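# Swing the locker door fully open and leave it

## Task

Open the locker door all the way to its stop so that it stays open on its own, without the robot holding it there. The door must not be flung or slammed open, and the robot must not fall over or be left leaning.

## Robot and tools

ROBOT. A LinearBot: a wheeled base that can drive forward, sideways or turn in place, with an upright column about 1.75 m high. A carriage rides up and down this column over 1.0 m (lift_m). It carries a left and a right arm, each with six joints and a two-finger gripper, plus a fixed camera. The arm bases sit at x 0.27, y +0.33 (left) and -0.33 (right) on the carriage, roughly 0.57 m + lift_m above the floor. Carriage parts reach about 0.15 m below them. A hand reaches up to 0.78 m from its shoulder but only about 0.38 m below its arm base. A hand is about 0.16 m long and 0.1 m wide, or 0.14 m with fingers open. Parked arm joints 1 to 6: 0, 0.05, 0.05, 1.45, 0, 0; parked, the robot is about 0.95 m wide and 0.7 m deep. The wheel motors are weak (2 N m), so even a light push against something triggers a contact_stop.

CAMERAS. carriage_camera faces forward, tilted about 20 degrees downward. left_wrist_camera and right_wrist_camera look out beyond the fingertips. All images are 504x504 pixels.

FRAMES. Base frame: origin on the floor below the base centre, x forward, y left, z up. left_hand and right_hand are reported in it, each as the midpoint between that gripper's pads, with quat_wxyz giving orientation: the hand's z axis runs along the fingers and the fingers open along its y axis. With joints 1, 5, 6 at 0 and the hand pointing up, the quaternion is (1, 0, 0, 0). Odometry frame is where the base frame was when the scene began; base_odometry is integrated from wheel rotation, so wheel slip shows up as false travel. Heading grows to the left, range -3.142 to 3.142.

TOOLS.
execute_actions(actions, cameras): actions is a list holding one action or nothing (nothing just returns state and pictures). An action may contain "base", "joints", or both; their motions start at once. "base" holds exactly one relative move, measured from the base's last reported position: translate_m (metres, forward positive, -2 to 2), strafe_m (metres, left positive, -2 to 2) or rotate_rad (radians, counter-clockwise positive, -6.3 to 6.3). "joints" is a single dictionary covering lift and both arms, each entry an absolute target: lift_m 0 to 1 m; left_/right_joint1_rad -2.617 to 3.054 (arm swing about vertical, 0 forward, positive to the left); joint2 0 to 3.141 (shoulder: 0 upper arm pointing back level, 1.57 vertical, 3.14 forward level); joint3 0 to 3.141 (elbow, 0 folded, 3.14 straight); joint4 -1.57 to 1.57 (wrist pitch, positive tips the fingers up); joint5 -1.57 to 1.57 (wrist yaw, positive swings the fingertips to the right, opposite to joint1); joint6 -2.094 to 2.094 (roll about the finger axis, positive clockwise viewed from the forearm); left_/right_gripper_m 0 to 0.093 m pad gap. Tolerances for done: lift 0.004, joint1 0.02, joints 2-3 0.055, joint4 0.04, joints 5-6 0.02, gripper 0.004. Arm joints move at up to 1.8 rad/s (1-3) and 2.7 rad/s (4-6); one action lasts at most 15 s. A joint left out may still be driving toward an earlier target. cameras: list of carriage_camera, left_wrist_camera, right_wrist_camera or "all"; omitted, null or ["all"] gives every camera, [] none. Any unknown key, name or out-of-range number rejects the whole call with no motion. If a result reports a stop, the remaining motion calls in that same reply are skipped.
wait(seconds): 0 to 10; commands nothing new and returns state and pictures.
zoom_image(camera, region): region [x0, y0, x1, y1] in pixels of that camera's newest full image, origin top-left, at most 504 by 504.
read_manual(section): only "licences"; no motion.
finished_scene(scene): integer number of the current scene; irreversible, and the door must already be open and staying that way.

RESULTS. base_status and joint_status describe the last accepted action: done (for the base this only means the wheels turned enough, slip included; tiny moves may stop short yet say done), off_target (resting short and maybe still pushing), contact_stop or time_out (old target dropped, holds where it stopped), not_followed (a self-collision check blocked that arm's targets, shown with a "joint command not followed" line and usually a cause; the gripper still moves, and blocked targets may be retried on later actions). on_its_own lists what was not commanded; "held at" is the held target, not the actual position. motor_effort gives percent of maximum, positive toward larger joint values, with the peak in brackets; readings carry a fixed bias of a few points plus up to half the value, plus noise. A lift effort that keeps dropping while lowering means a hand rests on something. drive_wheels is the busiest wheel (ignore sign); if it stays high at rest, the base is still pressing something. ARM HIT means an arm struck the robot hard. MOTOR HOT appears from 75 °C; OVER-TEMPERATURE FAULT means an arm was halted (10 s at 90 °C; at 100 °C it goes limp and falls), and its joints then show limit_stop_at_motor_heat, so resend targets.

CAUTIONS. Push the door steadily, not fast, so it does not slam. Stops arrive after an impact, sometimes late or never; after an arm touches something the base may roll on about 0.3 m. When blocked, reverse about 0.2 m (or undo the turn), again if still pressed; a retry may be needed. Arms have no contact stop: a blocked arm keeps pushing and snaps to its target once free. Hand readings drift at long reach. Tipping is likeliest with a high carriage, extended arms, loads, pulling, or sudden stops; only images reveal a lean. Never reverse under a table edge the column could hit. Keep the arms from striking or pressing each other; to untangle, move the blocked arm clear first, then the other in a later action. Stretched arms heat quickly; park them when idle. The robot keeps its last command while you think.

Each tool is called after "Emit:" as name(argument=value, ...), one argument or row to a line, values as JSON.

## Session

Emit:
execute_actions(
  actions=[],
)

Scene clock: 0.00 s.
base_odometry: x=+0.000 y=+0.000 heading=+0.000 (m, m, rad; odometry frame)
base_status: not commanded
joint_positions: lift_m=+0.298 left_joint1_rad=+0.002 left_joint2_rad=+0.060 left_joint3_rad=+0.030 left_joint4_rad=+1.397 left_joint5_rad=-0.045 left_joint6_rad=+0.000 left_gripper_m=+0.095 right_joint1_rad=+0.016 right_joint2_rad=+0.041 right_joint3_rad=+0.037 right_joint4_rad=+1.474 right_joint5_rad=-0.002 right_joint6_rad=+0.025 right_gripper_m=+0.094
joint_status: not commanded
motor_effort: lift_m=+23 drive_wheels=+4 (%)
left_hand: x=+0.3115 y=+0.3379 z=+1.2932 quat_wxyz=(+0.995, -0.023, +0.102, +0.003) (m; base frame)
right_hand: x=+0.2848 y=-0.3293 z=+1.2987 quat_wxyz=(+0.999, -0.001, +0.050, +0.021) (m; base frame)
pictures: carriage_camera, left_wrist_camera, right_wrist_camera
Images, in order (width x height): carriage_camera 504x504, left_wrist_camera 504x504, right_wrist_camera 504x504.

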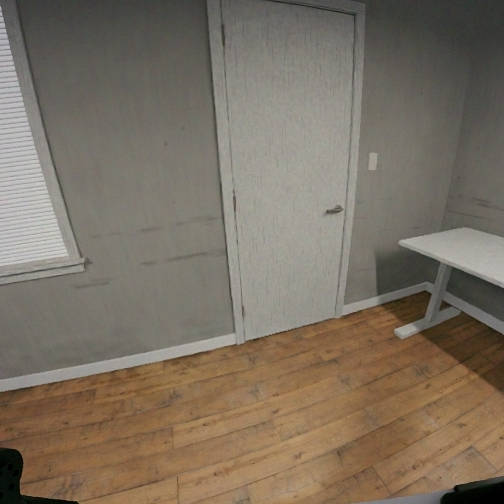

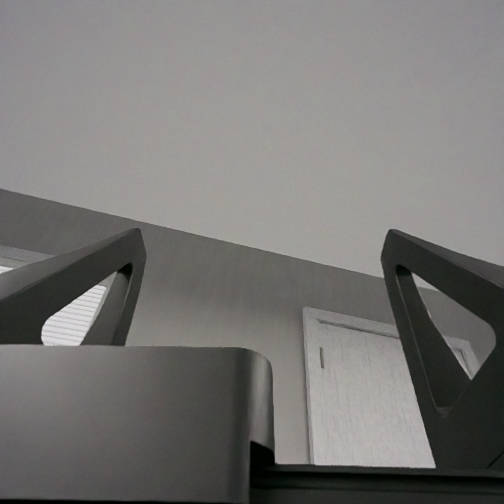

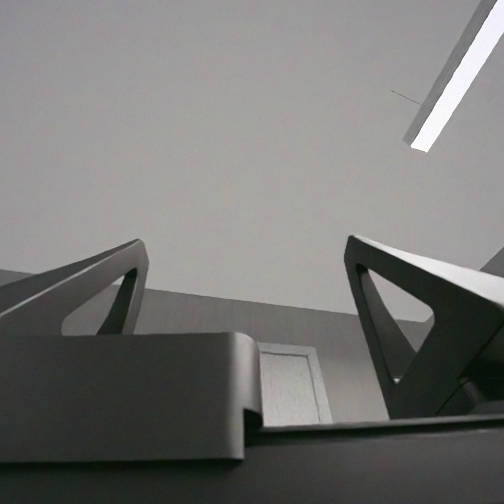

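Look around with the wrist cameras.

Emit:
execute_actions(
  actions=[
    {"joints":{"left_joint4_rad":0.3,"right_joint4_rad":0.3,"left_joint5_rad":-1.5,"right_joint5_rad":1.5,"left_joint1_rad":0.3,"right_joint1_rad":-0.3}},
  ],
)

Scene clock: 4.70 s.
base_odometry: x=+0.000 y=+0.000 heading=+0.000 (m, m, rad; odometry frame)
base_status: not commanded
joint_positions: lift_m=+0.298 left_joint1_rad=+0.292 left_joint2_rad=+0.060 left_joint3_rad=+0.030 left_joint4_rad=+0.304 left_joint5_rad=-1.493 left_joint6_rad=+0.000 left_gripper_m=+0.095 right_joint1_rad=-0.294 right_joint2_rad=+0.041 right_joint3_rad=+0.037 right_joint4_rad=+0.310 right_joint5_rad=+1.492 right_joint6_rad=+0.025 right_gripper_m=+0.094
joint_status: all done
motor_effort: lift_m=+23(23) drive_wheels=+1(1) (%)
left_hand: x=+0.2929 y=+0.5193 z=+1.0763 quat_wxyz=(+0.519, -0.600, +0.360, +0.491) (m; base frame)
right_hand: x=+0.2902 y=-0.5187 z=+1.0804 quat_wxyz=(+0.533, +0.609, +0.341, -0.477) (m; base frame)
pictures: carriage_camera, left_wrist_camera, right_wrist_camera
Images, in order (width x height): carriage_camera 504x504, left_wrist_camera 504x504, right_wrist_camera 504x504.

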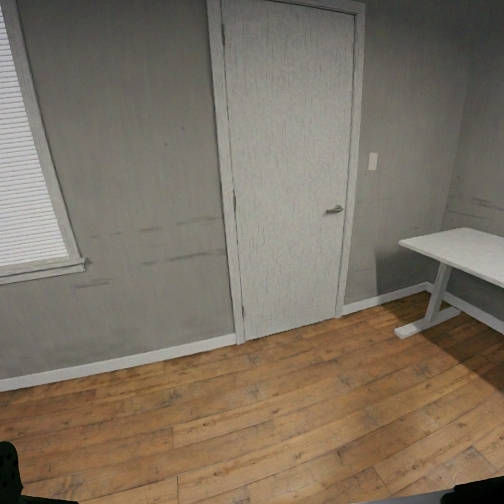

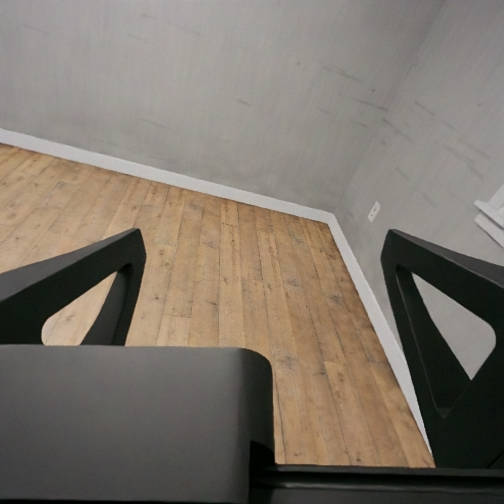

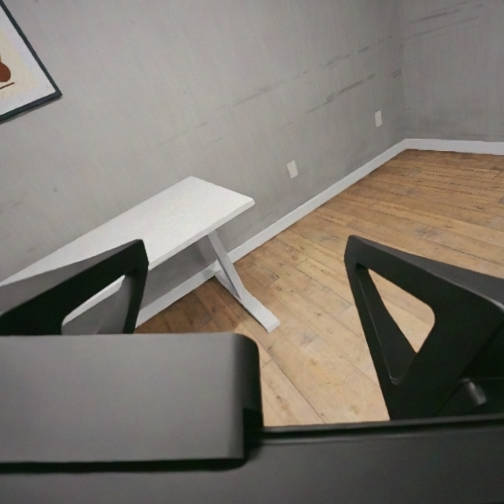

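Emit:
execute_actions(
  actions=[
    {"base":{"rotate_rad":-2.78},"joints":{"left_joint4_rad":1.45,"right_joint4_rad":1.45,"left_joint5_rad":0,"right_joint5_rad":0,"left_joint1_rad":0,"right_joint1_rad":0}},
  ],
  cameras=["carriage_camera"],
)

Scene clock: 12.53 s.
base_odometry: x=+0.000 y=+0.000 heading=-2.779 (m, m, rad; odometry frame)
base_status: done
joint_positions: lift_m=+0.298 left_joint1_rad=+0.007 left_joint2_rad=+0.060 left_joint3_rad=+0.030 left_joint4_rad=+1.445 left_joint5_rad=-0.008 left_joint6_rad=+0.000 left_gripper_m=+0.095 right_joint1_rad=-0.004 right_joint2_rad=+0.041 right_joint3_rad=+0.037 right_joint4_rad=+1.437 right_joint5_rad=+0.010 right_joint6_rad=+0.025 right_gripper_m=+0.094
joint_status: all done
motor_effort: lift_m=+23(23) drive_wheels=+8(28) (%)
left_hand: x=+0.2999 y=+0.3317 z=+1.2955 quat_wxyz=(+0.997, -0.004, +0.078, +0.004) (m; base frame)
right_hand: x=+0.2937 y=-0.3318 z=+1.2976 quat_wxyz=(+0.998, +0.006, +0.069, +0.010) (m; base frame)
pictures: carriage_camera
Images, in order (width x height): carriage_camera 504x504.

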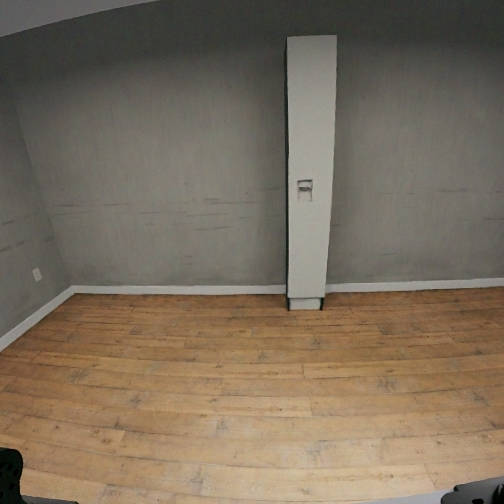

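Emit:
execute_actions(
  actions=[
    {"base":{"translate_m":1.2},"joints":{"right_joint4_rad":0.0}},
  ],
  cameras=["carriage_camera","right_wrist_camera"],
)

Emit:
zoom_image(
  camera="carriage_camera",
  region=[320,160,460,300],
)

Scene clock: 24.00 s.
base_odometry: x=-1.122 y=-0.424 heading=-2.780 (m, m, rad; odometry frame)
base_status: done
joint_positions: lift_m=+0.298 left_joint1_rad=+0.007 left_joint2_rad=+0.060 left_joint3_rad=+0.030 left_joint4_rad=+1.448 left_joint5_rad=-0.008 left_joint6_rad=+0.000 left_gripper_m=+0.095 right_joint1_rad=-0.004 right_joint2_rad=+0.041 right_joint3_rad=+0.037 right_joint4_rad=+0.007 right_joint5_rad=+0.010 right_joint6_rad=+0.025 right_gripper_m=+0.094
joint_status: all done
motor_effort: lift_m=+23(23) drive_wheels=-5(31) (%)
left_hand: x=+0.2992 y=+0.3317 z=+1.2956 quat_wxyz=(+0.997, -0.004, +0.076, +0.004) (m; base frame)
right_hand: x=+0.5059 y=-0.3327 z=+1.0548 quat_wxyz=(+0.708, +0.014, +0.706, +0.004) (m; base frame)
pictures: carriage_camera, right_wrist_camera
Images, in order (width x height): carriage_camera 504x504, right_wrist_camera 504x504.

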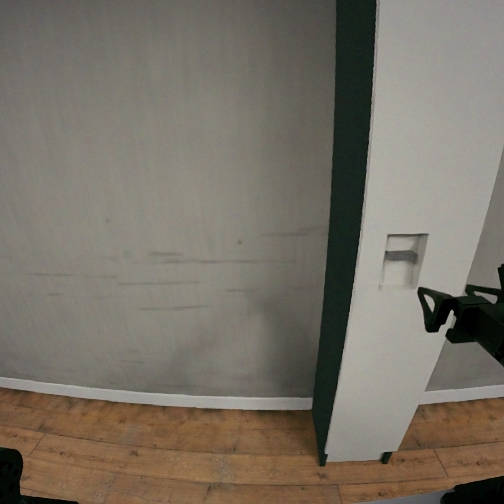

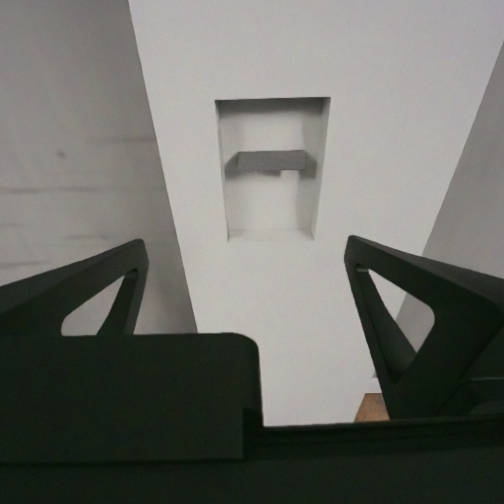

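Region (320, 160, 460, 300) of carriage_camera's 504x504 image, scaled by 3.600, with more detail than that image has.

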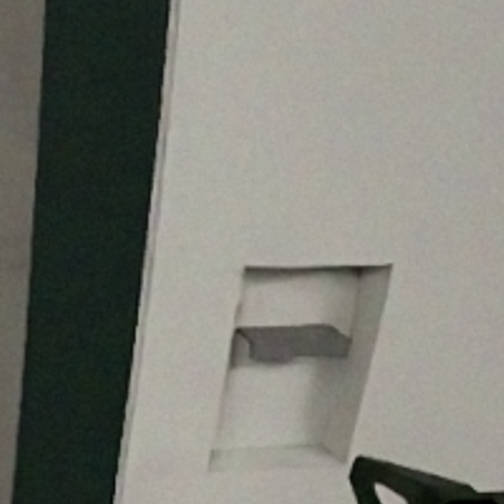

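Emit:
execute_actions(
  actions=[
    {"base":{"translate_m":0.1},"joints":{"right_joint6_rad":-1.57,"right_gripper_m":0.055}},
  ],
  cameras=["carriage_camera","right_wrist_camera"],
)

Scene clock: 30.87 s.
base_odometry: x=-1.216 y=-0.460 heading=-2.781 (m, m, rad; odometry frame)
base_status: done
joint_positions: lift_m=+0.298 left_joint1_rad=+0.007 left_joint2_rad=+0.060 left_joint3_rad=+0.030 left_joint4_rad=+1.449 left_joint5_rad=-0.008 left_joint6_rad=+0.000 left_gripper_m=+0.095 right_joint1_rad=-0.004 right_joint2_rad=+0.041 right_joint3_rad=+0.037 right_joint4_rad=+0.007 right_joint5_rad=+0.009 right_joint6_rad=-1.565 right_gripper_m=+0.055
joint_status: all done
motor_effort: lift_m=+23(23) drive_wheels=-5(29) (%)
left_hand: x=+0.2990 y=+0.3317 z=+1.2956 quat_wxyz=(+0.997, -0.004, +0.076, +0.004) (m; base frame)
right_hand: x=+0.5059 y=-0.3327 z=+1.0547 quat_wxyz=(+0.499, -0.494, +0.504, -0.502) (m; base frame)
pictures: carriage_camera, right_wrist_camera
Images, in order (width x height): carriage_camera 504x504, right_wrist_camera 504x504.

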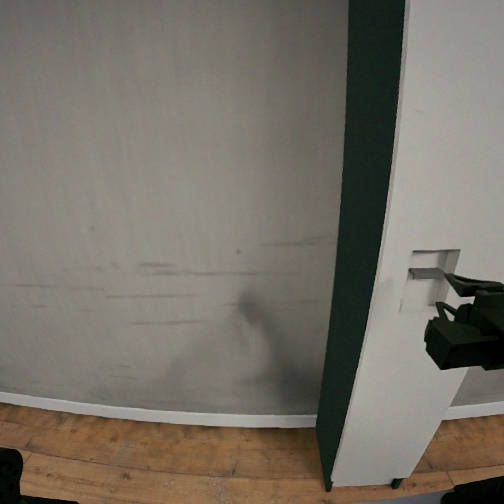

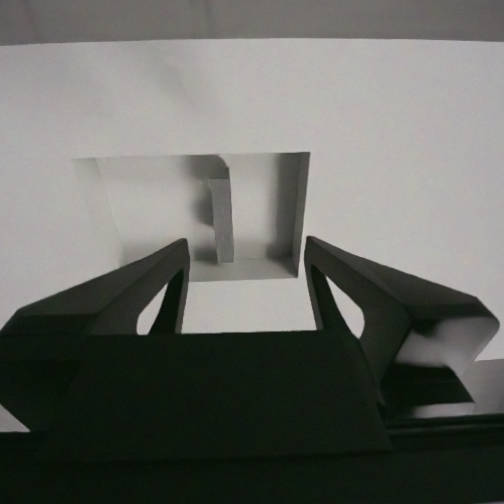

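Emit:
execute_actions(
  actions=[
    {"base":{"strafe_m":-0.045},"joints":{"lift_m":0.277}},
  ],
  cameras=[],
)

Emit:
execute_actions(
  actions=[
    {"base":{"translate_m":0.08}},
  ],
  cameras=["carriage_camera","right_wrist_camera"],
)

Scene clock: 36.20 s.
base_odometry: x=-1.232 y=-0.417 heading=-2.780 (m, m, rad; odometry frame)
base_status: done
joint_positions: lift_m=+0.277 left_joint1_rad=+0.007 left_joint2_rad=+0.060 left_joint3_rad=+0.030 left_joint4_rad=+1.448 left_joint5_rad=-0.007 left_joint6_rad=+0.000 left_gripper_m=+0.095 right_joint1_rad=-0.004 right_joint2_rad=+0.041 right_joint3_rad=+0.037 right_joint4_rad=-0.001 right_joint5_rad=+0.008 right_joint6_rad=-1.565 right_gripper_m=+0.055
joint_status: all done
motor_effort: lift_m=+21(22) drive_wheels=-2(22) (%)
left_hand: x=+0.2991 y=+0.3315 z=+1.2749 quat_wxyz=(+0.997, -0.004, +0.076, +0.004) (m; base frame)
right_hand: x=+0.5059 y=-0.3325 z=+1.0321 quat_wxyz=(+0.497, -0.497, +0.506, -0.500) (m; base frame)
pictures: none
No camera images: the call's "cameras" was empty. Leave "cameras" out to get every camera's image.

Scene clock: 37.73 s.
base_odometry: x=-1.307 y=-0.446 heading=-2.781 (m, m, rad; odometry frame)
base_status: done
joint_positions: lift_m=+0.277 left_joint1_rad=+0.007 left_joint2_rad=+0.060 left_joint3_rad=+0.030 left_joint4_rad=+1.448 left_joint5_rad=-0.007 left_joint6_rad=+0.000 left_gripper_m=+0.095 right_joint1_rad=-0.004 right_joint2_rad=+0.041 right_joint3_rad=+0.037 right_joint4_rad=-0.001 right_joint5_rad=+0.008 right_joint6_rad=-1.565 right_gripper_m=+0.055
joint_status: not commanded
motor_effort: lift_m=+21(21) drive_wheels=-4(22) (%)
left_hand: x=+0.2991 y=+0.3315 z=+1.2749 quat_wxyz=(+0.997, -0.004, +0.076, +0.004) (m; base frame)
right_hand: x=+0.5059 y=-0.3325 z=+1.0321 quat_wxyz=(+0.497, -0.497, +0.506, -0.500) (m; base frame)
pictures: carriage_camera, right_wrist_camera
Images, in order (width x height): carriage_camera 504x504, right_wrist_camera 504x504.

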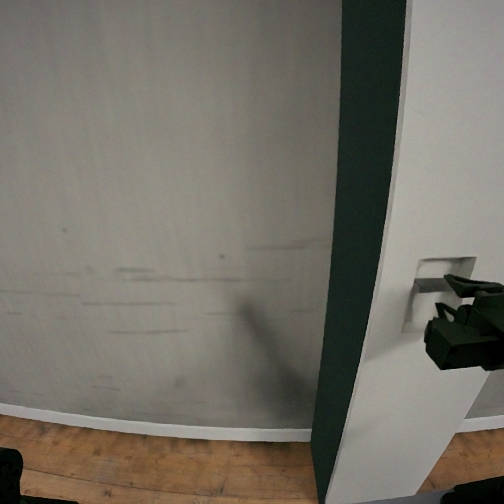

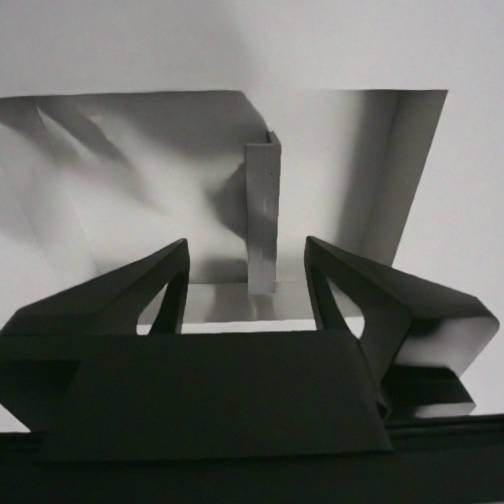

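Emit:
execute_actions(
  actions=[
    {"base":{"translate_m":0.035},"joints":{"lift_m":0.284}},
  ],
  cameras=["right_wrist_camera"],
)

Emit:
execute_actions(
  actions=[
    {"joints":{"right_gripper_m":0}},
  ],
  cameras=["right_wrist_camera"],
)

Scene clock: 44.07 s.
base_odometry: x=-1.336 y=-0.456 heading=-2.782 (m, m, rad; odometry frame)
base_status: translate_m time_out (by the wheels' count: +0.030 of +0.035)
joint_positions: lift_m=+0.284 left_joint1_rad=+0.007 left_joint2_rad=+0.060 left_joint3_rad=+0.030 left_joint4_rad=+1.449 left_joint5_rad=-0.006 left_joint6_rad=+0.000 left_gripper_m=+0.095 right_joint1_rad=-0.003 right_joint2_rad=+0.002 right_joint3_rad=+0.071 right_joint4_rad=-0.108 right_joint5_rad=-0.001 right_joint6_rad=-1.567 right_gripper_m=+0.055
joint_status: all done
motor_effort: lift_m=+24(31) drive_wheels=+33(77) (%)
left_hand: x=+0.2990 y=+0.3313 z=+1.2816 quat_wxyz=(+0.997, -0.003, +0.076, +0.004) (m; base frame)
right_hand: x=+0.5006 y=-0.3307 z=+1.0379 quat_wxyz=(+0.491, -0.508, +0.511, -0.490) (m; base frame)
pictures: right_wrist_camera
Images, in order (width x height): right_wrist_camera 504x504.

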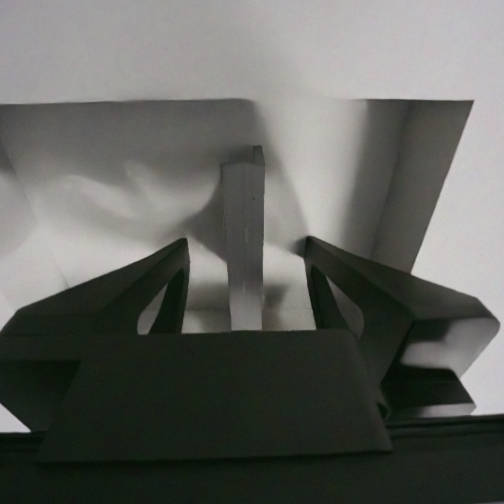

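not run: a stop came earlier in this reply.

Emit:
execute_actions(
  actions=[
    {"base":{"translate_m":-0.01},"joints":{"right_gripper_m":0}},
  ],
  cameras=["right_wrist_camera"],
)

Emit:
execute_actions(
  actions=[
    {"joints":{"lift_m":0.315}},
  ],
  cameras=["right_wrist_camera"],
)

Scene clock: 48.87 s.
base_odometry: x=-1.327 y=-0.453 heading=-2.782 (m, m, rad; odometry frame)
base_status: done
joint_positions: lift_m=+0.284 left_joint1_rad=+0.007 left_joint2_rad=+0.060 left_joint3_rad=+0.030 left_joint4_rad=+1.450 left_joint5_rad=-0.005 left_joint6_rad=+0.000 left_gripper_m=+0.095 right_joint1_rad=-0.003 right_joint2_rad=+0.044 right_joint3_rad=+0.041 right_joint4_rad=-0.001 right_joint5_rad=+0.004 right_joint6_rad=-1.574 right_gripper_m=+0.012
joint_status: right_gripper_m off_target (ended at +0.012, target +0.000)
motor_effort: lift_m=+24(24) drive_wheels=-13(27) (%)
left_hand: x=+0.2988 y=+0.3312 z=+1.2817 quat_wxyz=(+0.997, -0.003, +0.076, +0.004) (m; base frame)
right_hand: x=+0.5059 y=-0.3314 z=+1.0402 quat_wxyz=(+0.496, -0.500, +0.502, -0.502) (m; base frame)
pictures: right_wrist_camera
Images, in order (width x height): right_wrist_camera 504x504.

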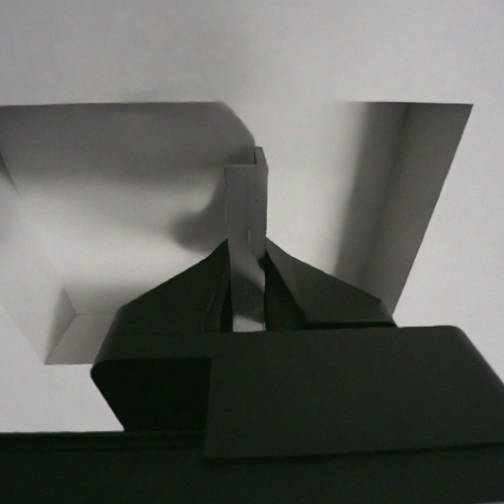

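Scene clock: 49.50 s.
base_odometry: x=-1.326 y=-0.453 heading=-2.782 (m, m, rad; odometry frame)
base_status: not commanded
joint_positions: lift_m=+0.315 left_joint1_rad=+0.007 left_joint2_rad=+0.060 left_joint3_rad=+0.030 left_joint4_rad=+1.450 left_joint5_rad=-0.005 left_joint6_rad=+0.000 left_gripper_m=+0.095 right_joint1_rad=-0.003 right_joint2_rad=+0.044 right_joint3_rad=+0.013 right_joint4_rad=-0.067 right_joint5_rad=+0.002 right_joint6_rad=-1.574 right_gripper_m=+0.013
joint_status: all done
motor_effort: lift_m=+27(31) drive_wheels=-5(13) (%)
left_hand: x=+0.2988 y=+0.3312 z=+1.3124 quat_wxyz=(+0.997, -0.003, +0.076, +0.004) (m; base frame)
right_hand: x=+0.5063 y=-0.3311 z=+1.0407 quat_wxyz=(+0.473, -0.524, +0.524, -0.477) (m; base frame)
pictures: right_wrist_camera
Images, in order (width x height): right_wrist_camera 504x504.

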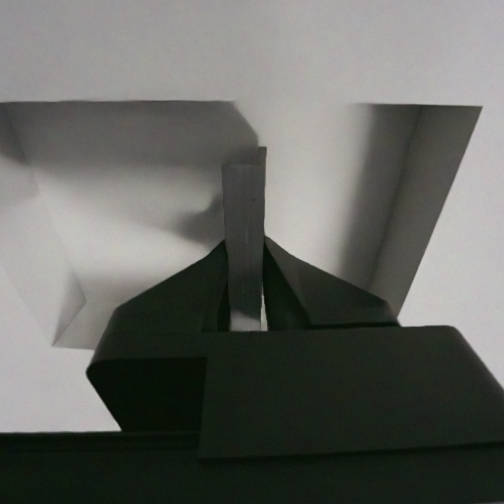

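The arm is soft; bias the joints upward.

Emit:
execute_actions(
  actions=[
    {"joints":{"right_joint3_rad":0.17,"right_joint4_rad":0.25}},
  ],
  cameras=["right_wrist_camera"],
)

Scene clock: 52.17 s.
base_odometry: x=-1.326 y=-0.453 heading=-2.782 (m, m, rad; odometry frame)
base_status: not commanded
joint_positions: lift_m=+0.315 left_joint1_rad=+0.007 left_joint2_rad=+0.060 left_joint3_rad=+0.030 left_joint4_rad=+1.450 left_joint5_rad=-0.004 left_joint6_rad=+0.000 left_gripper_m=+0.095 right_joint1_rad=-0.003 right_joint2_rad=+0.060 right_joint3_rad=+0.051 right_joint4_rad=-0.050 right_joint5_rad=+0.000 right_joint6_rad=-1.572 right_gripper_m=+0.013
joint_status: right_joint3_rad off_target (ended at +0.051, target +0.170); right_joint4_rad off_target (ended at -0.050, target +0.250)
motor_effort: lift_m=+27(27) drive_wheels=-3(5) (%)
left_hand: x=+0.2987 y=+0.3311 z=+1.3124 quat_wxyz=(+0.997, -0.003, +0.075, +0.004) (m; base frame)
right_hand: x=+0.5060 y=-0.3309 z=+1.0602 quat_wxyz=(+0.484, -0.514, +0.515, -0.486) (m; base frame)
pictures: right_wrist_camera
Images, in order (width x height): right_wrist_camera 504x504.

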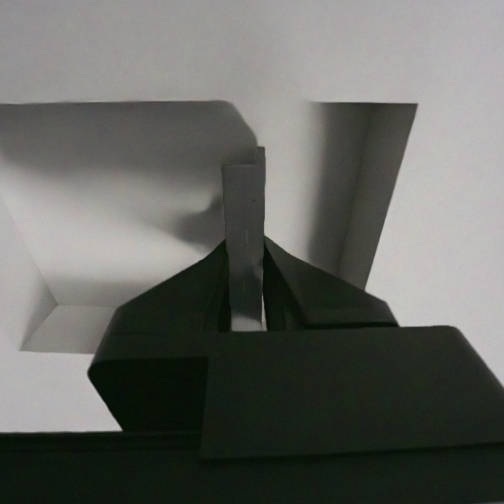

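Emit:
execute_actions(
  actions=[
    {"base":{"translate_m":-0.05},"joints":{"right_joint5_rad":0.05}},
  ],
  cameras=["carriage_camera","right_wrist_camera"],
)

Scene clock: 55.27 s.
base_odometry: x=-1.280 y=-0.435 heading=-2.782 (m, m, rad; odometry frame)
base_status: done
joint_positions: lift_m=+0.315 left_joint1_rad=+0.007 left_joint2_rad=+0.060 left_joint3_rad=+0.030 left_joint4_rad=+1.450 left_joint5_rad=-0.004 left_joint6_rad=+0.000 left_gripper_m=+0.095 right_joint1_rad=+0.000 right_joint2_rad=+0.060 right_joint3_rad=+0.051 right_joint4_rad=-0.050 right_joint5_rad=+0.017 right_joint6_rad=-1.591 right_gripper_m=+0.013
joint_status: right_joint5_rad off_target (ended at +0.017, target +0.050)
motor_effort: lift_m=+27(27) drive_wheels=-4(30) (%)
left_hand: x=+0.2987 y=+0.3311 z=+1.3124 quat_wxyz=(+0.997, -0.003, +0.075, +0.004) (m; base frame)
right_hand: x=+0.5060 y=-0.3331 z=+1.0603 quat_wxyz=(+0.476, -0.515, +0.513, -0.495) (m; base frame)
pictures: carriage_camera, right_wrist_camera
Images, in order (width x height): carriage_camera 504x504, right_wrist_camera 504x504.

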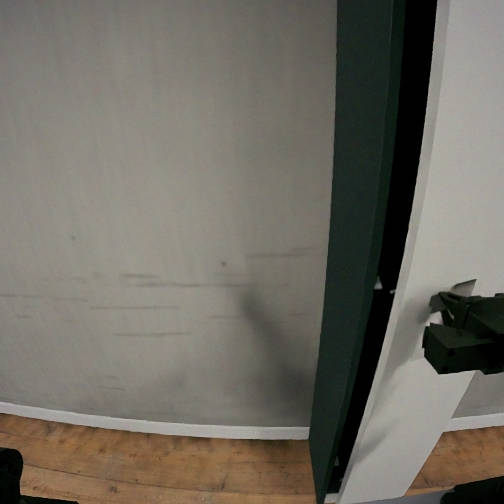

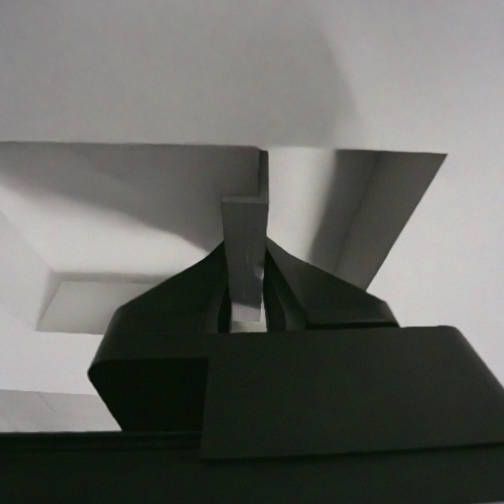

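Emit:
execute_actions(
  actions=[
    {"base":{"strafe_m":-0.1},"joints":{"right_joint5_rad":-0.45,"right_joint3_rad":0.05,"right_joint4_rad":0,"lift_m":0.286}},
  ],
  cameras=["right_wrist_camera"],
)

Emit:
execute_actions(
  actions=[
    {"base":{"translate_m":-0.05},"joints":{"right_joint5_rad":-0.3}},
  ],
  cameras=["carriage_camera","right_wrist_camera"],
)

Scene clock: 61.43 s.
base_odometry: x=-1.315 y=-0.342 heading=-2.781 (m, m, rad; odometry frame)
base_status: done
joint_positions: lift_m=+0.286 left_joint1_rad=+0.007 left_joint2_rad=+0.060 left_joint3_rad=+0.030 left_joint4_rad=+1.450 left_joint5_rad=-0.004 left_joint6_rad=+0.000 left_gripper_m=+0.095 right_joint1_rad=+0.015 right_joint2_rad=+0.059 right_joint3_rad=+0.045 right_joint4_rad=-0.010 right_joint5_rad=-0.548 right_joint6_rad=-1.574 right_gripper_m=+0.012
joint_status: right_joint5_rad off_target (ended at -0.549, target -0.450); the others done
motor_effort: lift_m=+21(22) drive_wheels=+3(23) (%)
left_hand: x=+0.2986 y=+0.3310 z=+1.2840 quat_wxyz=(+0.997, -0.002, +0.075, +0.004) (m; base frame)
right_hand: x=+0.4802 y=-0.2372 z=+1.0393 quat_wxyz=(+0.615, -0.624, +0.348, -0.335) (m; base frame)
pictures: right_wrist_camera
Images, in order (width x height): right_wrist_camera 504x504.

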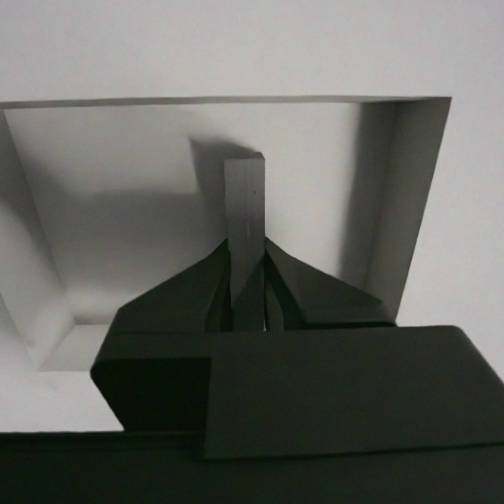

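Scene clock: 62.77 s.
base_odometry: x=-1.268 y=-0.324 heading=-2.781 (m, m, rad; odometry frame)
base_status: done
joint_positions: lift_m=+0.286 left_joint1_rad=+0.007 left_joint2_rad=+0.060 left_joint3_rad=+0.030 left_joint4_rad=+1.450 left_joint5_rad=-0.004 left_joint6_rad=+0.000 left_gripper_m=+0.095 right_joint1_rad=+0.018 right_joint2_rad=+0.059 right_joint3_rad=+0.045 right_joint4_rad=-0.009 right_joint5_rad=-0.399 right_joint6_rad=-1.583 right_gripper_m=+0.012
joint_status: right_joint5_rad off_target (ended at -0.399, target -0.300)
motor_effort: lift_m=+21(21) drive_wheels=+1(32) (%)
left_hand: x=+0.2988 y=+0.3310 z=+1.2840 quat_wxyz=(+0.997, -0.002, +0.076, +0.004) (m; base frame)
right_hand: x=+0.4919 y=-0.2589 z=+1.0392 quat_wxyz=(+0.586, -0.600, +0.388, -0.382) (m; base frame)
pictures: carriage_camera, right_wrist_camera
Images, in order (width x height): carriage_camera 504x504, right_wrist_camera 504x504.

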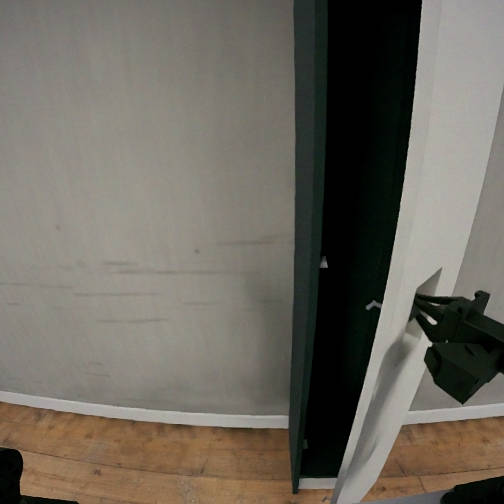

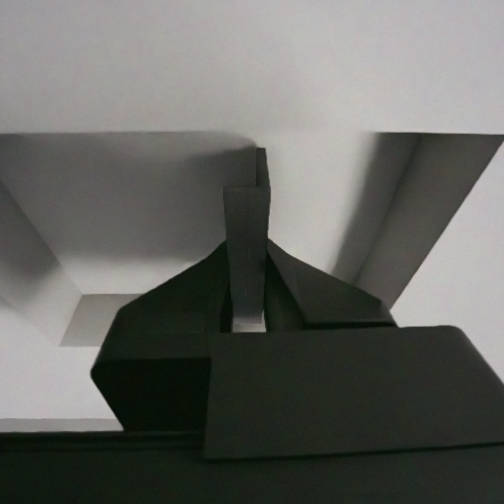

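Emit:
execute_actions(
  actions=[
    {"base":{"strafe_m":-0.03},"joints":{"right_joint5_rad":-0.4,"right_gripper_m":0.04}},
  ],
  cameras=["right_wrist_camera"],
)

Emit:
execute_actions(
  actions=[
    {"base":{"translate_m":-0.2},"joints":{"right_joint5_rad":0.1,"left_gripper_m":0}},
  ],
  cameras=["carriage_camera"],
)

Scene clock: 70.50 s.
base_odometry: x=-1.279 y=-0.296 heading=-2.781 (m, m, rad; odometry frame)
base_status: done
joint_positions: lift_m=+0.286 left_joint1_rad=+0.007 left_joint2_rad=+0.060 left_joint3_rad=+0.030 left_joint4_rad=+1.450 left_joint5_rad=-0.004 left_joint6_rad=+0.000 left_gripper_m=+0.095 right_joint1_rad=+0.008 right_joint2_rad=+0.059 right_joint3_rad=+0.045 right_joint4_rad=-0.009 right_joint5_rad=-0.410 right_joint6_rad=-1.577 right_gripper_m=+0.040
joint_status: all done
motor_effort: lift_m=+21(21) drive_wheels=-2(15) (%)
left_hand: x=+0.2988 y=+0.3310 z=+1.2840 quat_wxyz=(+0.997, -0.002, +0.076, +0.004) (m; base frame)
right_hand: x=+0.4919 y=-0.2597 z=+1.0392 quat_wxyz=(+0.587, -0.598, +0.390, -0.380) (m; base frame)
pictures: right_wrist_camera
Images, in order (width x height): right_wrist_camera 504x504.

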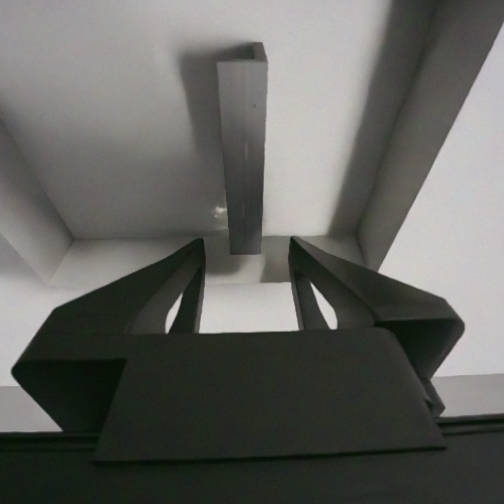

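Scene clock: 72.70 s.
base_odometry: x=-1.092 y=-0.225 heading=-2.782 (m, m, rad; odometry frame)
base_status: done
joint_positions: lift_m=+0.286 left_joint1_rad=+0.007 left_joint2_rad=+0.060 left_joint3_rad=+0.030 left_joint4_rad=+1.450 left_joint5_rad=-0.004 left_joint6_rad=+0.000 left_gripper_m=+0.001 right_joint1_rad=+0.008 right_joint2_rad=+0.059 right_joint3_rad=+0.045 right_joint4_rad=-0.009 right_joint5_rad=+0.089 right_joint6_rad=-1.576 right_gripper_m=+0.040
joint_status: all done
motor_effort: lift_m=+21(21) drive_wheels=-2(22) (%)
left_hand: x=+0.2987 y=+0.3310 z=+1.2840 quat_wxyz=(+0.997, -0.002, +0.075, +0.004) (m; base frame)
right_hand: x=+0.5061 y=-0.3433 z=+1.0389 quat_wxyz=(+0.472, -0.487, +0.524, -0.516) (m; base frame)
pictures: carriage_camera
Images, in order (width x height): carriage_camera 504x504.

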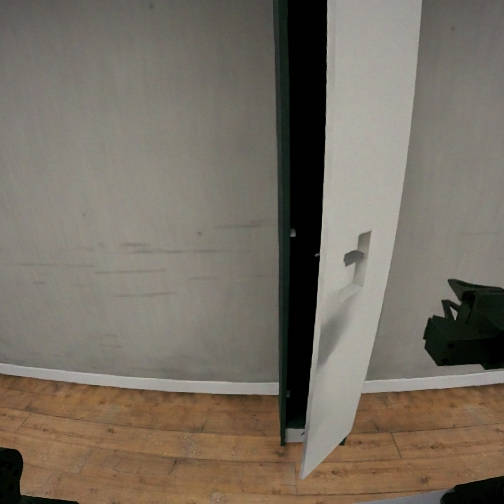

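Emit:
execute_actions(
  actions=[
    {"base":{"strafe_m":0.44},"joints":{"right_joint5_rad":1.0,"right_gripper_m":0}},
  ],
  cameras=[],
)

Emit:
execute_actions(
  actions=[
    {"joints":{"right_joint2_rad":1.65,"right_joint3_rad":1.65}},
  ],
  cameras=[],
)

Emit:
execute_actions(
  actions=[
    {"base":{"strafe_m":-0.13}},
  ],
  cameras=["carriage_camera","right_wrist_camera"],
)

Scene clock: 86.67 s.
base_odometry: x=-0.936 y=-0.637 heading=-2.781 (m, m, rad; odometry frame)
base_status: done
joint_positions: lift_m=+0.286 left_joint1_rad=+0.007 left_joint2_rad=+0.060 left_joint3_rad=+0.030 left_joint4_rad=+1.450 left_joint5_rad=-0.004 left_joint6_rad=+0.000 left_gripper_m=+0.001 right_joint1_rad=+0.008 right_joint2_rad=+0.059 right_joint3_rad=+0.045 right_joint4_rad=-0.009 right_joint5_rad=+0.993 right_joint6_rad=-1.576 right_gripper_m=+0.000
joint_status: all done
motor_effort: lift_m=+21(21) drive_wheels=-3(22) (%)
left_hand: x=+0.2987 y=+0.3310 z=+1.2840 quat_wxyz=(+0.997, -0.002, +0.075, +0.004) (m; base frame)
right_hand: x=+0.4299 y=-0.4726 z=+1.0407 quat_wxyz=(+0.195, -0.214, +0.679, -0.675) (m; base frame)
pictures: none
No camera images: the call's "cameras" was empty. Leave "cameras" out to get every camera's image.

Scene clock: 88.43 s.
base_odometry: x=-0.936 y=-0.637 heading=-2.781 (m, m, rad; odometry frame)
base_status: not commanded
joint_positions: lift_m=+0.286 left_joint1_rad=+0.007 left_joint2_rad=+0.060 left_joint3_rad=+0.030 left_joint4_rad=+1.450 left_joint5_rad=-0.004 left_joint6_rad=+0.000 left_gripper_m=+0.001 right_joint1_rad=+0.008 right_joint2_rad=+1.642 right_joint3_rad=+1.623 right_joint4_rad=-0.005 right_joint5_rad=+0.993 right_joint6_rad=-1.576 right_gripper_m=+0.000
joint_status: all done
motor_effort: lift_m=+21(21) drive_wheels=-2(3) (%)
left_hand: x=+0.2987 y=+0.3310 z=+1.2840 quat_wxyz=(+0.997, -0.002, +0.075, +0.004) (m; base frame)
right_hand: x=+0.7123 y=-0.4704 z=+1.2874 quat_wxyz=(+0.195, -0.213, +0.679, -0.675) (m; base frame)
pictures: none
No camera images: the call's "cameras" was empty. Leave "cameras" out to get every camera's image.

Scene clock: 90.17 s.
base_odometry: x=-0.982 y=-0.516 heading=-2.781 (m, m, rad; odometry frame)
base_status: done
joint_positions: lift_m=+0.286 left_joint1_rad=+0.007 left_joint2_rad=+0.060 left_joint3_rad=+0.030 left_joint4_rad=+1.450 left_joint5_rad=-0.004 left_joint6_rad=+0.000 left_gripper_m=+0.001 right_joint1_rad=+0.003 right_joint2_rad=+1.642 right_joint3_rad=+1.623 right_joint4_rad=-0.005 right_joint5_rad=+0.993 right_joint6_rad=-1.576 right_gripper_m=+0.000
joint_status: not commanded
motor_effort: lift_m=+21(21) drive_wheels=+4(26) (%)
left_hand: x=+0.2987 y=+0.3310 z=+1.2840 quat_wxyz=(+0.997, -0.002, +0.075, +0.004) (m; base frame)
right_hand: x=+0.7116 y=-0.4727 z=+1.2874 quat_wxyz=(+0.193, -0.212, +0.679, -0.676) (m; base frame)
pictures: carriage_camera, right_wrist_camera
Images, in order (width x height): carriage_camera 504x504, right_wrist_camera 504x504.

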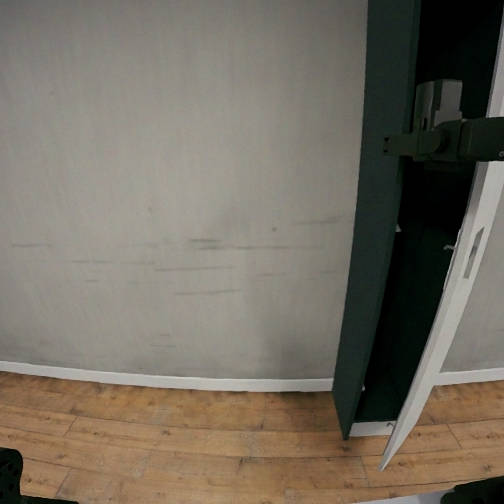

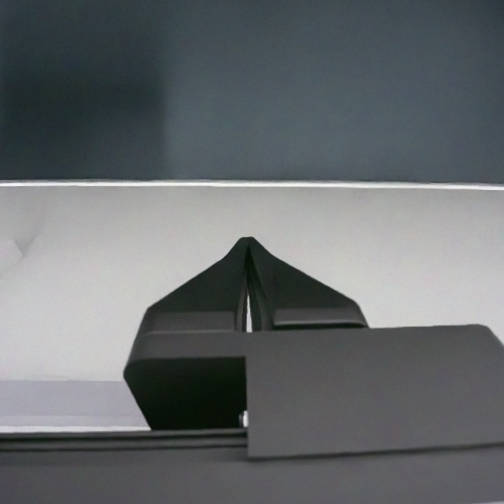

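Hooked inside. Pull back, then push sideways.

Emit:
execute_actions(
  actions=[
    {"base":{"translate_m":-0.07}},
  ],
  cameras=["right_wrist_camera"],
)

Emit:
execute_actions(
  actions=[
    {"base":{"strafe_m":-0.07}},
  ],
  cameras=["carriage_camera"],
)

Emit:
execute_actions(
  actions=[
    {"base":{"strafe_m":-0.06}},
  ],
  cameras=["carriage_camera","right_wrist_camera"],
)

Scene clock: 96.07 s.
base_odometry: x=-0.917 y=-0.491 heading=-2.781 (m, m, rad; odometry frame)
base_status: done
joint_positions: lift_m=+0.286 left_joint1_rad=+0.007 left_joint2_rad=+0.060 left_joint3_rad=+0.030 left_joint4_rad=+1.450 left_joint5_rad=-0.004 left_joint6_rad=+0.000 left_gripper_m=+0.001 right_joint1_rad=+0.005 right_joint2_rad=+1.642 right_joint3_rad=+1.623 right_joint4_rad=-0.003 right_joint5_rad=+0.990 right_joint6_rad=-1.574 right_gripper_m=+0.000
joint_status: not commanded
motor_effort: lift_m=+21(21) drive_wheels=-2(25) (%)
left_hand: x=+0.2986 y=+0.3310 z=+1.2840 quat_wxyz=(+0.997, -0.002, +0.075, +0.004) (m; base frame)
right_hand: x=+0.7122 y=-0.4717 z=+1.2876 quat_wxyz=(+0.196, -0.212, +0.679, -0.675) (m; base frame)
pictures: right_wrist_camera
Images, in order (width x height): right_wrist_camera 504x504.

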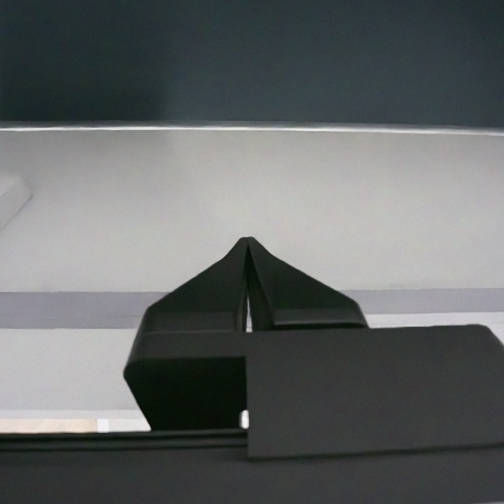

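Scene clock: 97.53 s.
base_odometry: x=-0.941 y=-0.425 heading=-2.781 (m, m, rad; odometry frame)
base_status: done
joint_positions: lift_m=+0.286 left_joint1_rad=+0.007 left_joint2_rad=+0.060 left_joint3_rad=+0.030 left_joint4_rad=+1.450 left_joint5_rad=-0.004 left_joint6_rad=+0.000 left_gripper_m=+0.001 right_joint1_rad=+0.003 right_joint2_rad=+1.642 right_joint3_rad=+1.623 right_joint4_rad=-0.003 right_joint5_rad=+0.990 right_joint6_rad=-1.573 right_gripper_m=+0.000
joint_status: not commanded
motor_effort: lift_m=+21(21) drive_wheels=-2(21) (%)
left_hand: x=+0.2986 y=+0.3310 z=+1.2840 quat_wxyz=(+0.997, -0.002, +0.075, +0.004) (m; base frame)
right_hand: x=+0.7122 y=-0.4722 z=+1.2876 quat_wxyz=(+0.196, -0.212, +0.679, -0.675) (m; base frame)
pictures: carriage_camera
Images, in order (width x height): carriage_camera 504x504.

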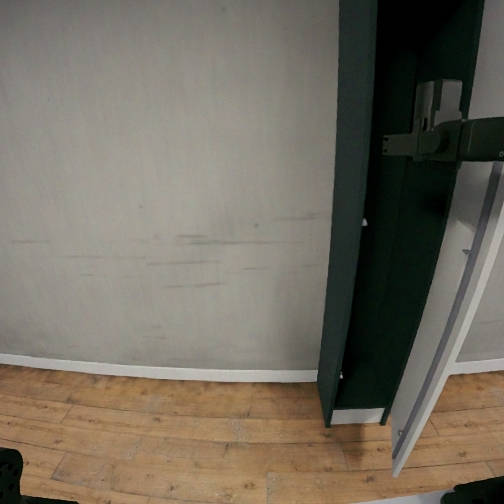

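Scene clock: 98.93 s.
base_odometry: x=-0.962 y=-0.369 heading=-2.781 (m, m, rad; odometry frame)
base_status: done
joint_positions: lift_m=+0.286 left_joint1_rad=+0.007 left_joint2_rad=+0.060 left_joint3_rad=+0.030 left_joint4_rad=+1.450 left_joint5_rad=-0.004 left_joint6_rad=+0.000 left_gripper_m=+0.001 right_joint1_rad=+0.002 right_joint2_rad=+1.642 right_joint3_rad=+1.623 right_joint4_rad=-0.003 right_joint5_rad=+0.991 right_joint6_rad=-1.573 right_gripper_m=+0.000
joint_status: not commanded
motor_effort: lift_m=+21(22) drive_wheels=-2(27) (%)
left_hand: x=+0.2986 y=+0.3310 z=+1.2840 quat_wxyz=(+0.997, -0.002, +0.075, +0.004) (m; base frame)
right_hand: x=+0.7117 y=-0.4732 z=+1.2876 quat_wxyz=(+0.194, -0.211, +0.679, -0.675) (m; base frame)
pictures: carriage_camera, right_wrist_camera
Images, in order (width x height): carriage_camera 504x504, right_wrist_camera 504x504.

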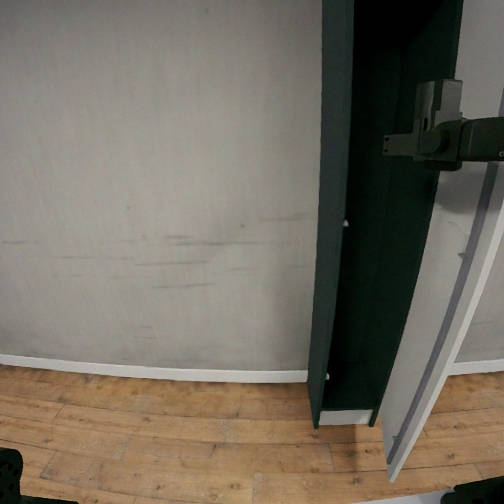

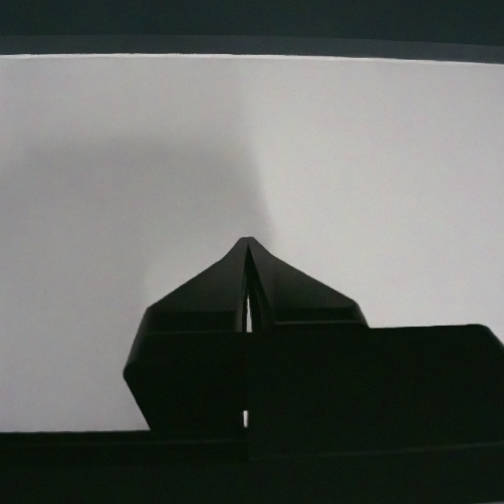

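The door coasts; small steps.

Emit:
execute_actions(
  actions=[
    {"base":{"strafe_m":-0.03}},
  ],
  cameras=["carriage_camera"],
)

Emit:
execute_actions(
  actions=[
    {"base":{"strafe_m":-0.03}},
  ],
  cameras=[],
)

Emit:
execute_actions(
  actions=[
    {"base":{"strafe_m":-0.03}},
  ],
  cameras=["carriage_camera"],
)

Emit:
execute_actions(
  actions=[
    {"base":{"strafe_m":-0.03}},
  ],
  cameras=["carriage_camera","right_wrist_camera"],
)

Scene clock: 104.43 s.
base_odometry: x=-0.973 y=-0.341 heading=-2.782 (m, m, rad; odometry frame)
base_status: done
joint_positions: lift_m=+0.286 left_joint1_rad=+0.007 left_joint2_rad=+0.060 left_joint3_rad=+0.030 left_joint4_rad=+1.450 left_joint5_rad=-0.003 left_joint6_rad=+0.000 left_gripper_m=+0.001 right_joint1_rad=+0.003 right_joint2_rad=+1.642 right_joint3_rad=+1.623 right_joint4_rad=-0.003 right_joint5_rad=+0.990 right_joint6_rad=-1.573 right_gripper_m=+0.000
joint_status: not commanded
motor_effort: lift_m=+21(21) drive_wheels=-1(26) (%)
left_hand: x=+0.2986 y=+0.3309 z=+1.2840 quat_wxyz=(+0.997, -0.002, +0.075, +0.004) (m; base frame)
right_hand: x=+0.7121 y=-0.4722 z=+1.2876 quat_wxyz=(+0.195, -0.212, +0.679, -0.675) (m; base frame)
pictures: carriage_camera
Images, in order (width x height): carriage_camera 504x504.

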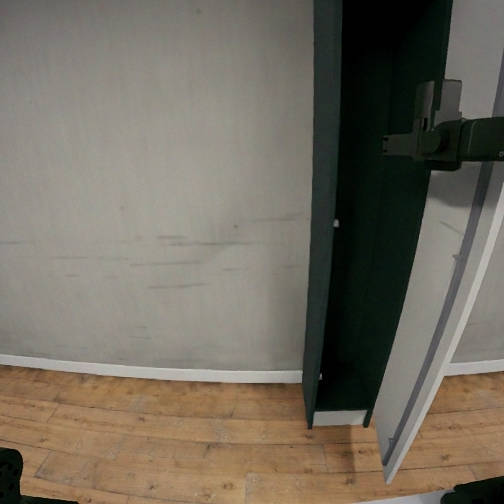

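Scene clock: 105.40 s.
base_odometry: x=-0.983 y=-0.312 heading=-2.782 (m, m, rad; odometry frame)
base_status: done
joint_positions: lift_m=+0.286 left_joint1_rad=+0.007 left_joint2_rad=+0.060 left_joint3_rad=+0.030 left_joint4_rad=+1.450 left_joint5_rad=-0.003 left_joint6_rad=+0.000 left_gripper_m=+0.001 right_joint1_rad=+0.004 right_joint2_rad=+1.642 right_joint3_rad=+1.623 right_joint4_rad=-0.003 right_joint5_rad=+0.989 right_joint6_rad=-1.573 right_gripper_m=+0.000
joint_status: not commanded
motor_effort: lift_m=+21(21) drive_wheels=-3(24) (%)
left_hand: x=+0.2986 y=+0.3309 z=+1.2840 quat_wxyz=(+0.997, -0.002, +0.075, +0.004) (m; base frame)
right_hand: x=+0.7124 y=-0.4717 z=+1.2876 quat_wxyz=(+0.196, -0.213, +0.679, -0.675) (m; base frame)
pictures: none
No camera images: the call's "cameras" was empty. Leave "cameras" out to get every camera's image.

Scene clock: 106.37 s.
base_odometry: x=-0.994 y=-0.284 heading=-2.782 (m, m, rad; odometry frame)
base_status: done
joint_positions: lift_m=+0.286 left_joint1_rad=+0.007 left_joint2_rad=+0.060 left_joint3_rad=+0.030 left_joint4_rad=+1.450 left_joint5_rad=-0.003 left_joint6_rad=+0.000 left_gripper_m=+0.001 right_joint1_rad=+0.002 right_joint2_rad=+1.642 right_joint3_rad=+1.623 right_joint4_rad=-0.003 right_joint5_rad=+0.991 right_joint6_rad=-1.573 right_gripper_m=+0.000
joint_status: not commanded
motor_effort: lift_m=+21(22) drive_wheels=-1(25) (%)
left_hand: x=+0.2986 y=+0.3309 z=+1.2840 quat_wxyz=(+0.997, -0.002, +0.075, +0.004) (m; base frame)
right_hand: x=+0.7119 y=-0.4728 z=+1.2876 quat_wxyz=(+0.195, -0.211, +0.679, -0.675) (m; base frame)
pictures: carriage_camera
Images, in order (width x height): carriage_camera 504x504.

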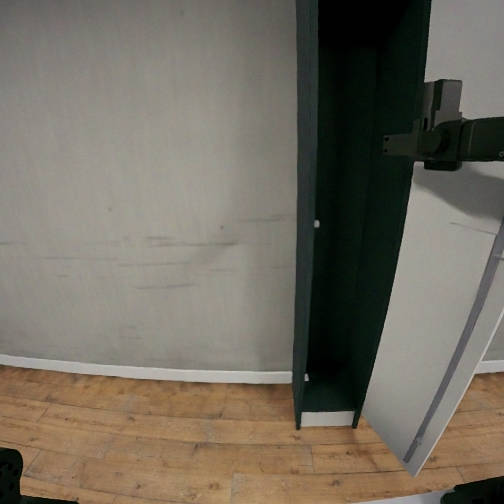

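Scene clock: 107.33 s.
base_odometry: x=-1.004 y=-0.256 heading=-2.782 (m, m, rad; odometry frame)
base_status: done
joint_positions: lift_m=+0.286 left_joint1_rad=+0.007 left_joint2_rad=+0.060 left_joint3_rad=+0.030 left_joint4_rad=+1.450 left_joint5_rad=-0.003 left_joint6_rad=+0.000 left_gripper_m=+0.001 right_joint1_rad=+0.002 right_joint2_rad=+1.642 right_joint3_rad=+1.623 right_joint4_rad=-0.003 right_joint5_rad=+0.992 right_joint6_rad=-1.573 right_gripper_m=+0.000
joint_status: not commanded
motor_effort: lift_m=+21(21) drive_wheels=-1(25) (%)
left_hand: x=+0.2986 y=+0.3309 z=+1.2840 quat_wxyz=(+0.997, -0.002, +0.075, +0.004) (m; base frame)
right_hand: x=+0.7116 y=-0.4732 z=+1.2876 quat_wxyz=(+0.194, -0.211, +0.679, -0.675) (m; base frame)
pictures: carriage_camera, right_wrist_camera
Images, in order (width x height): carriage_camera 504x504, right_wrist_camera 504x504.

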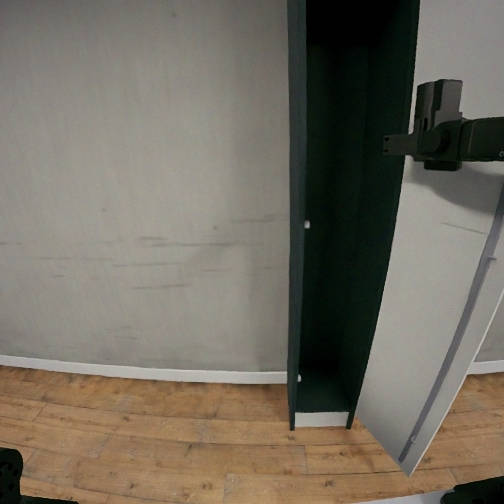

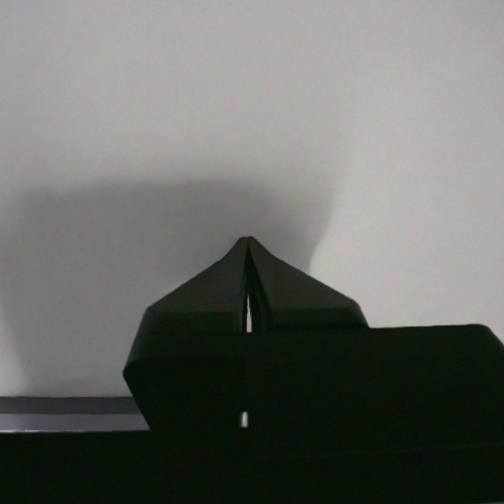

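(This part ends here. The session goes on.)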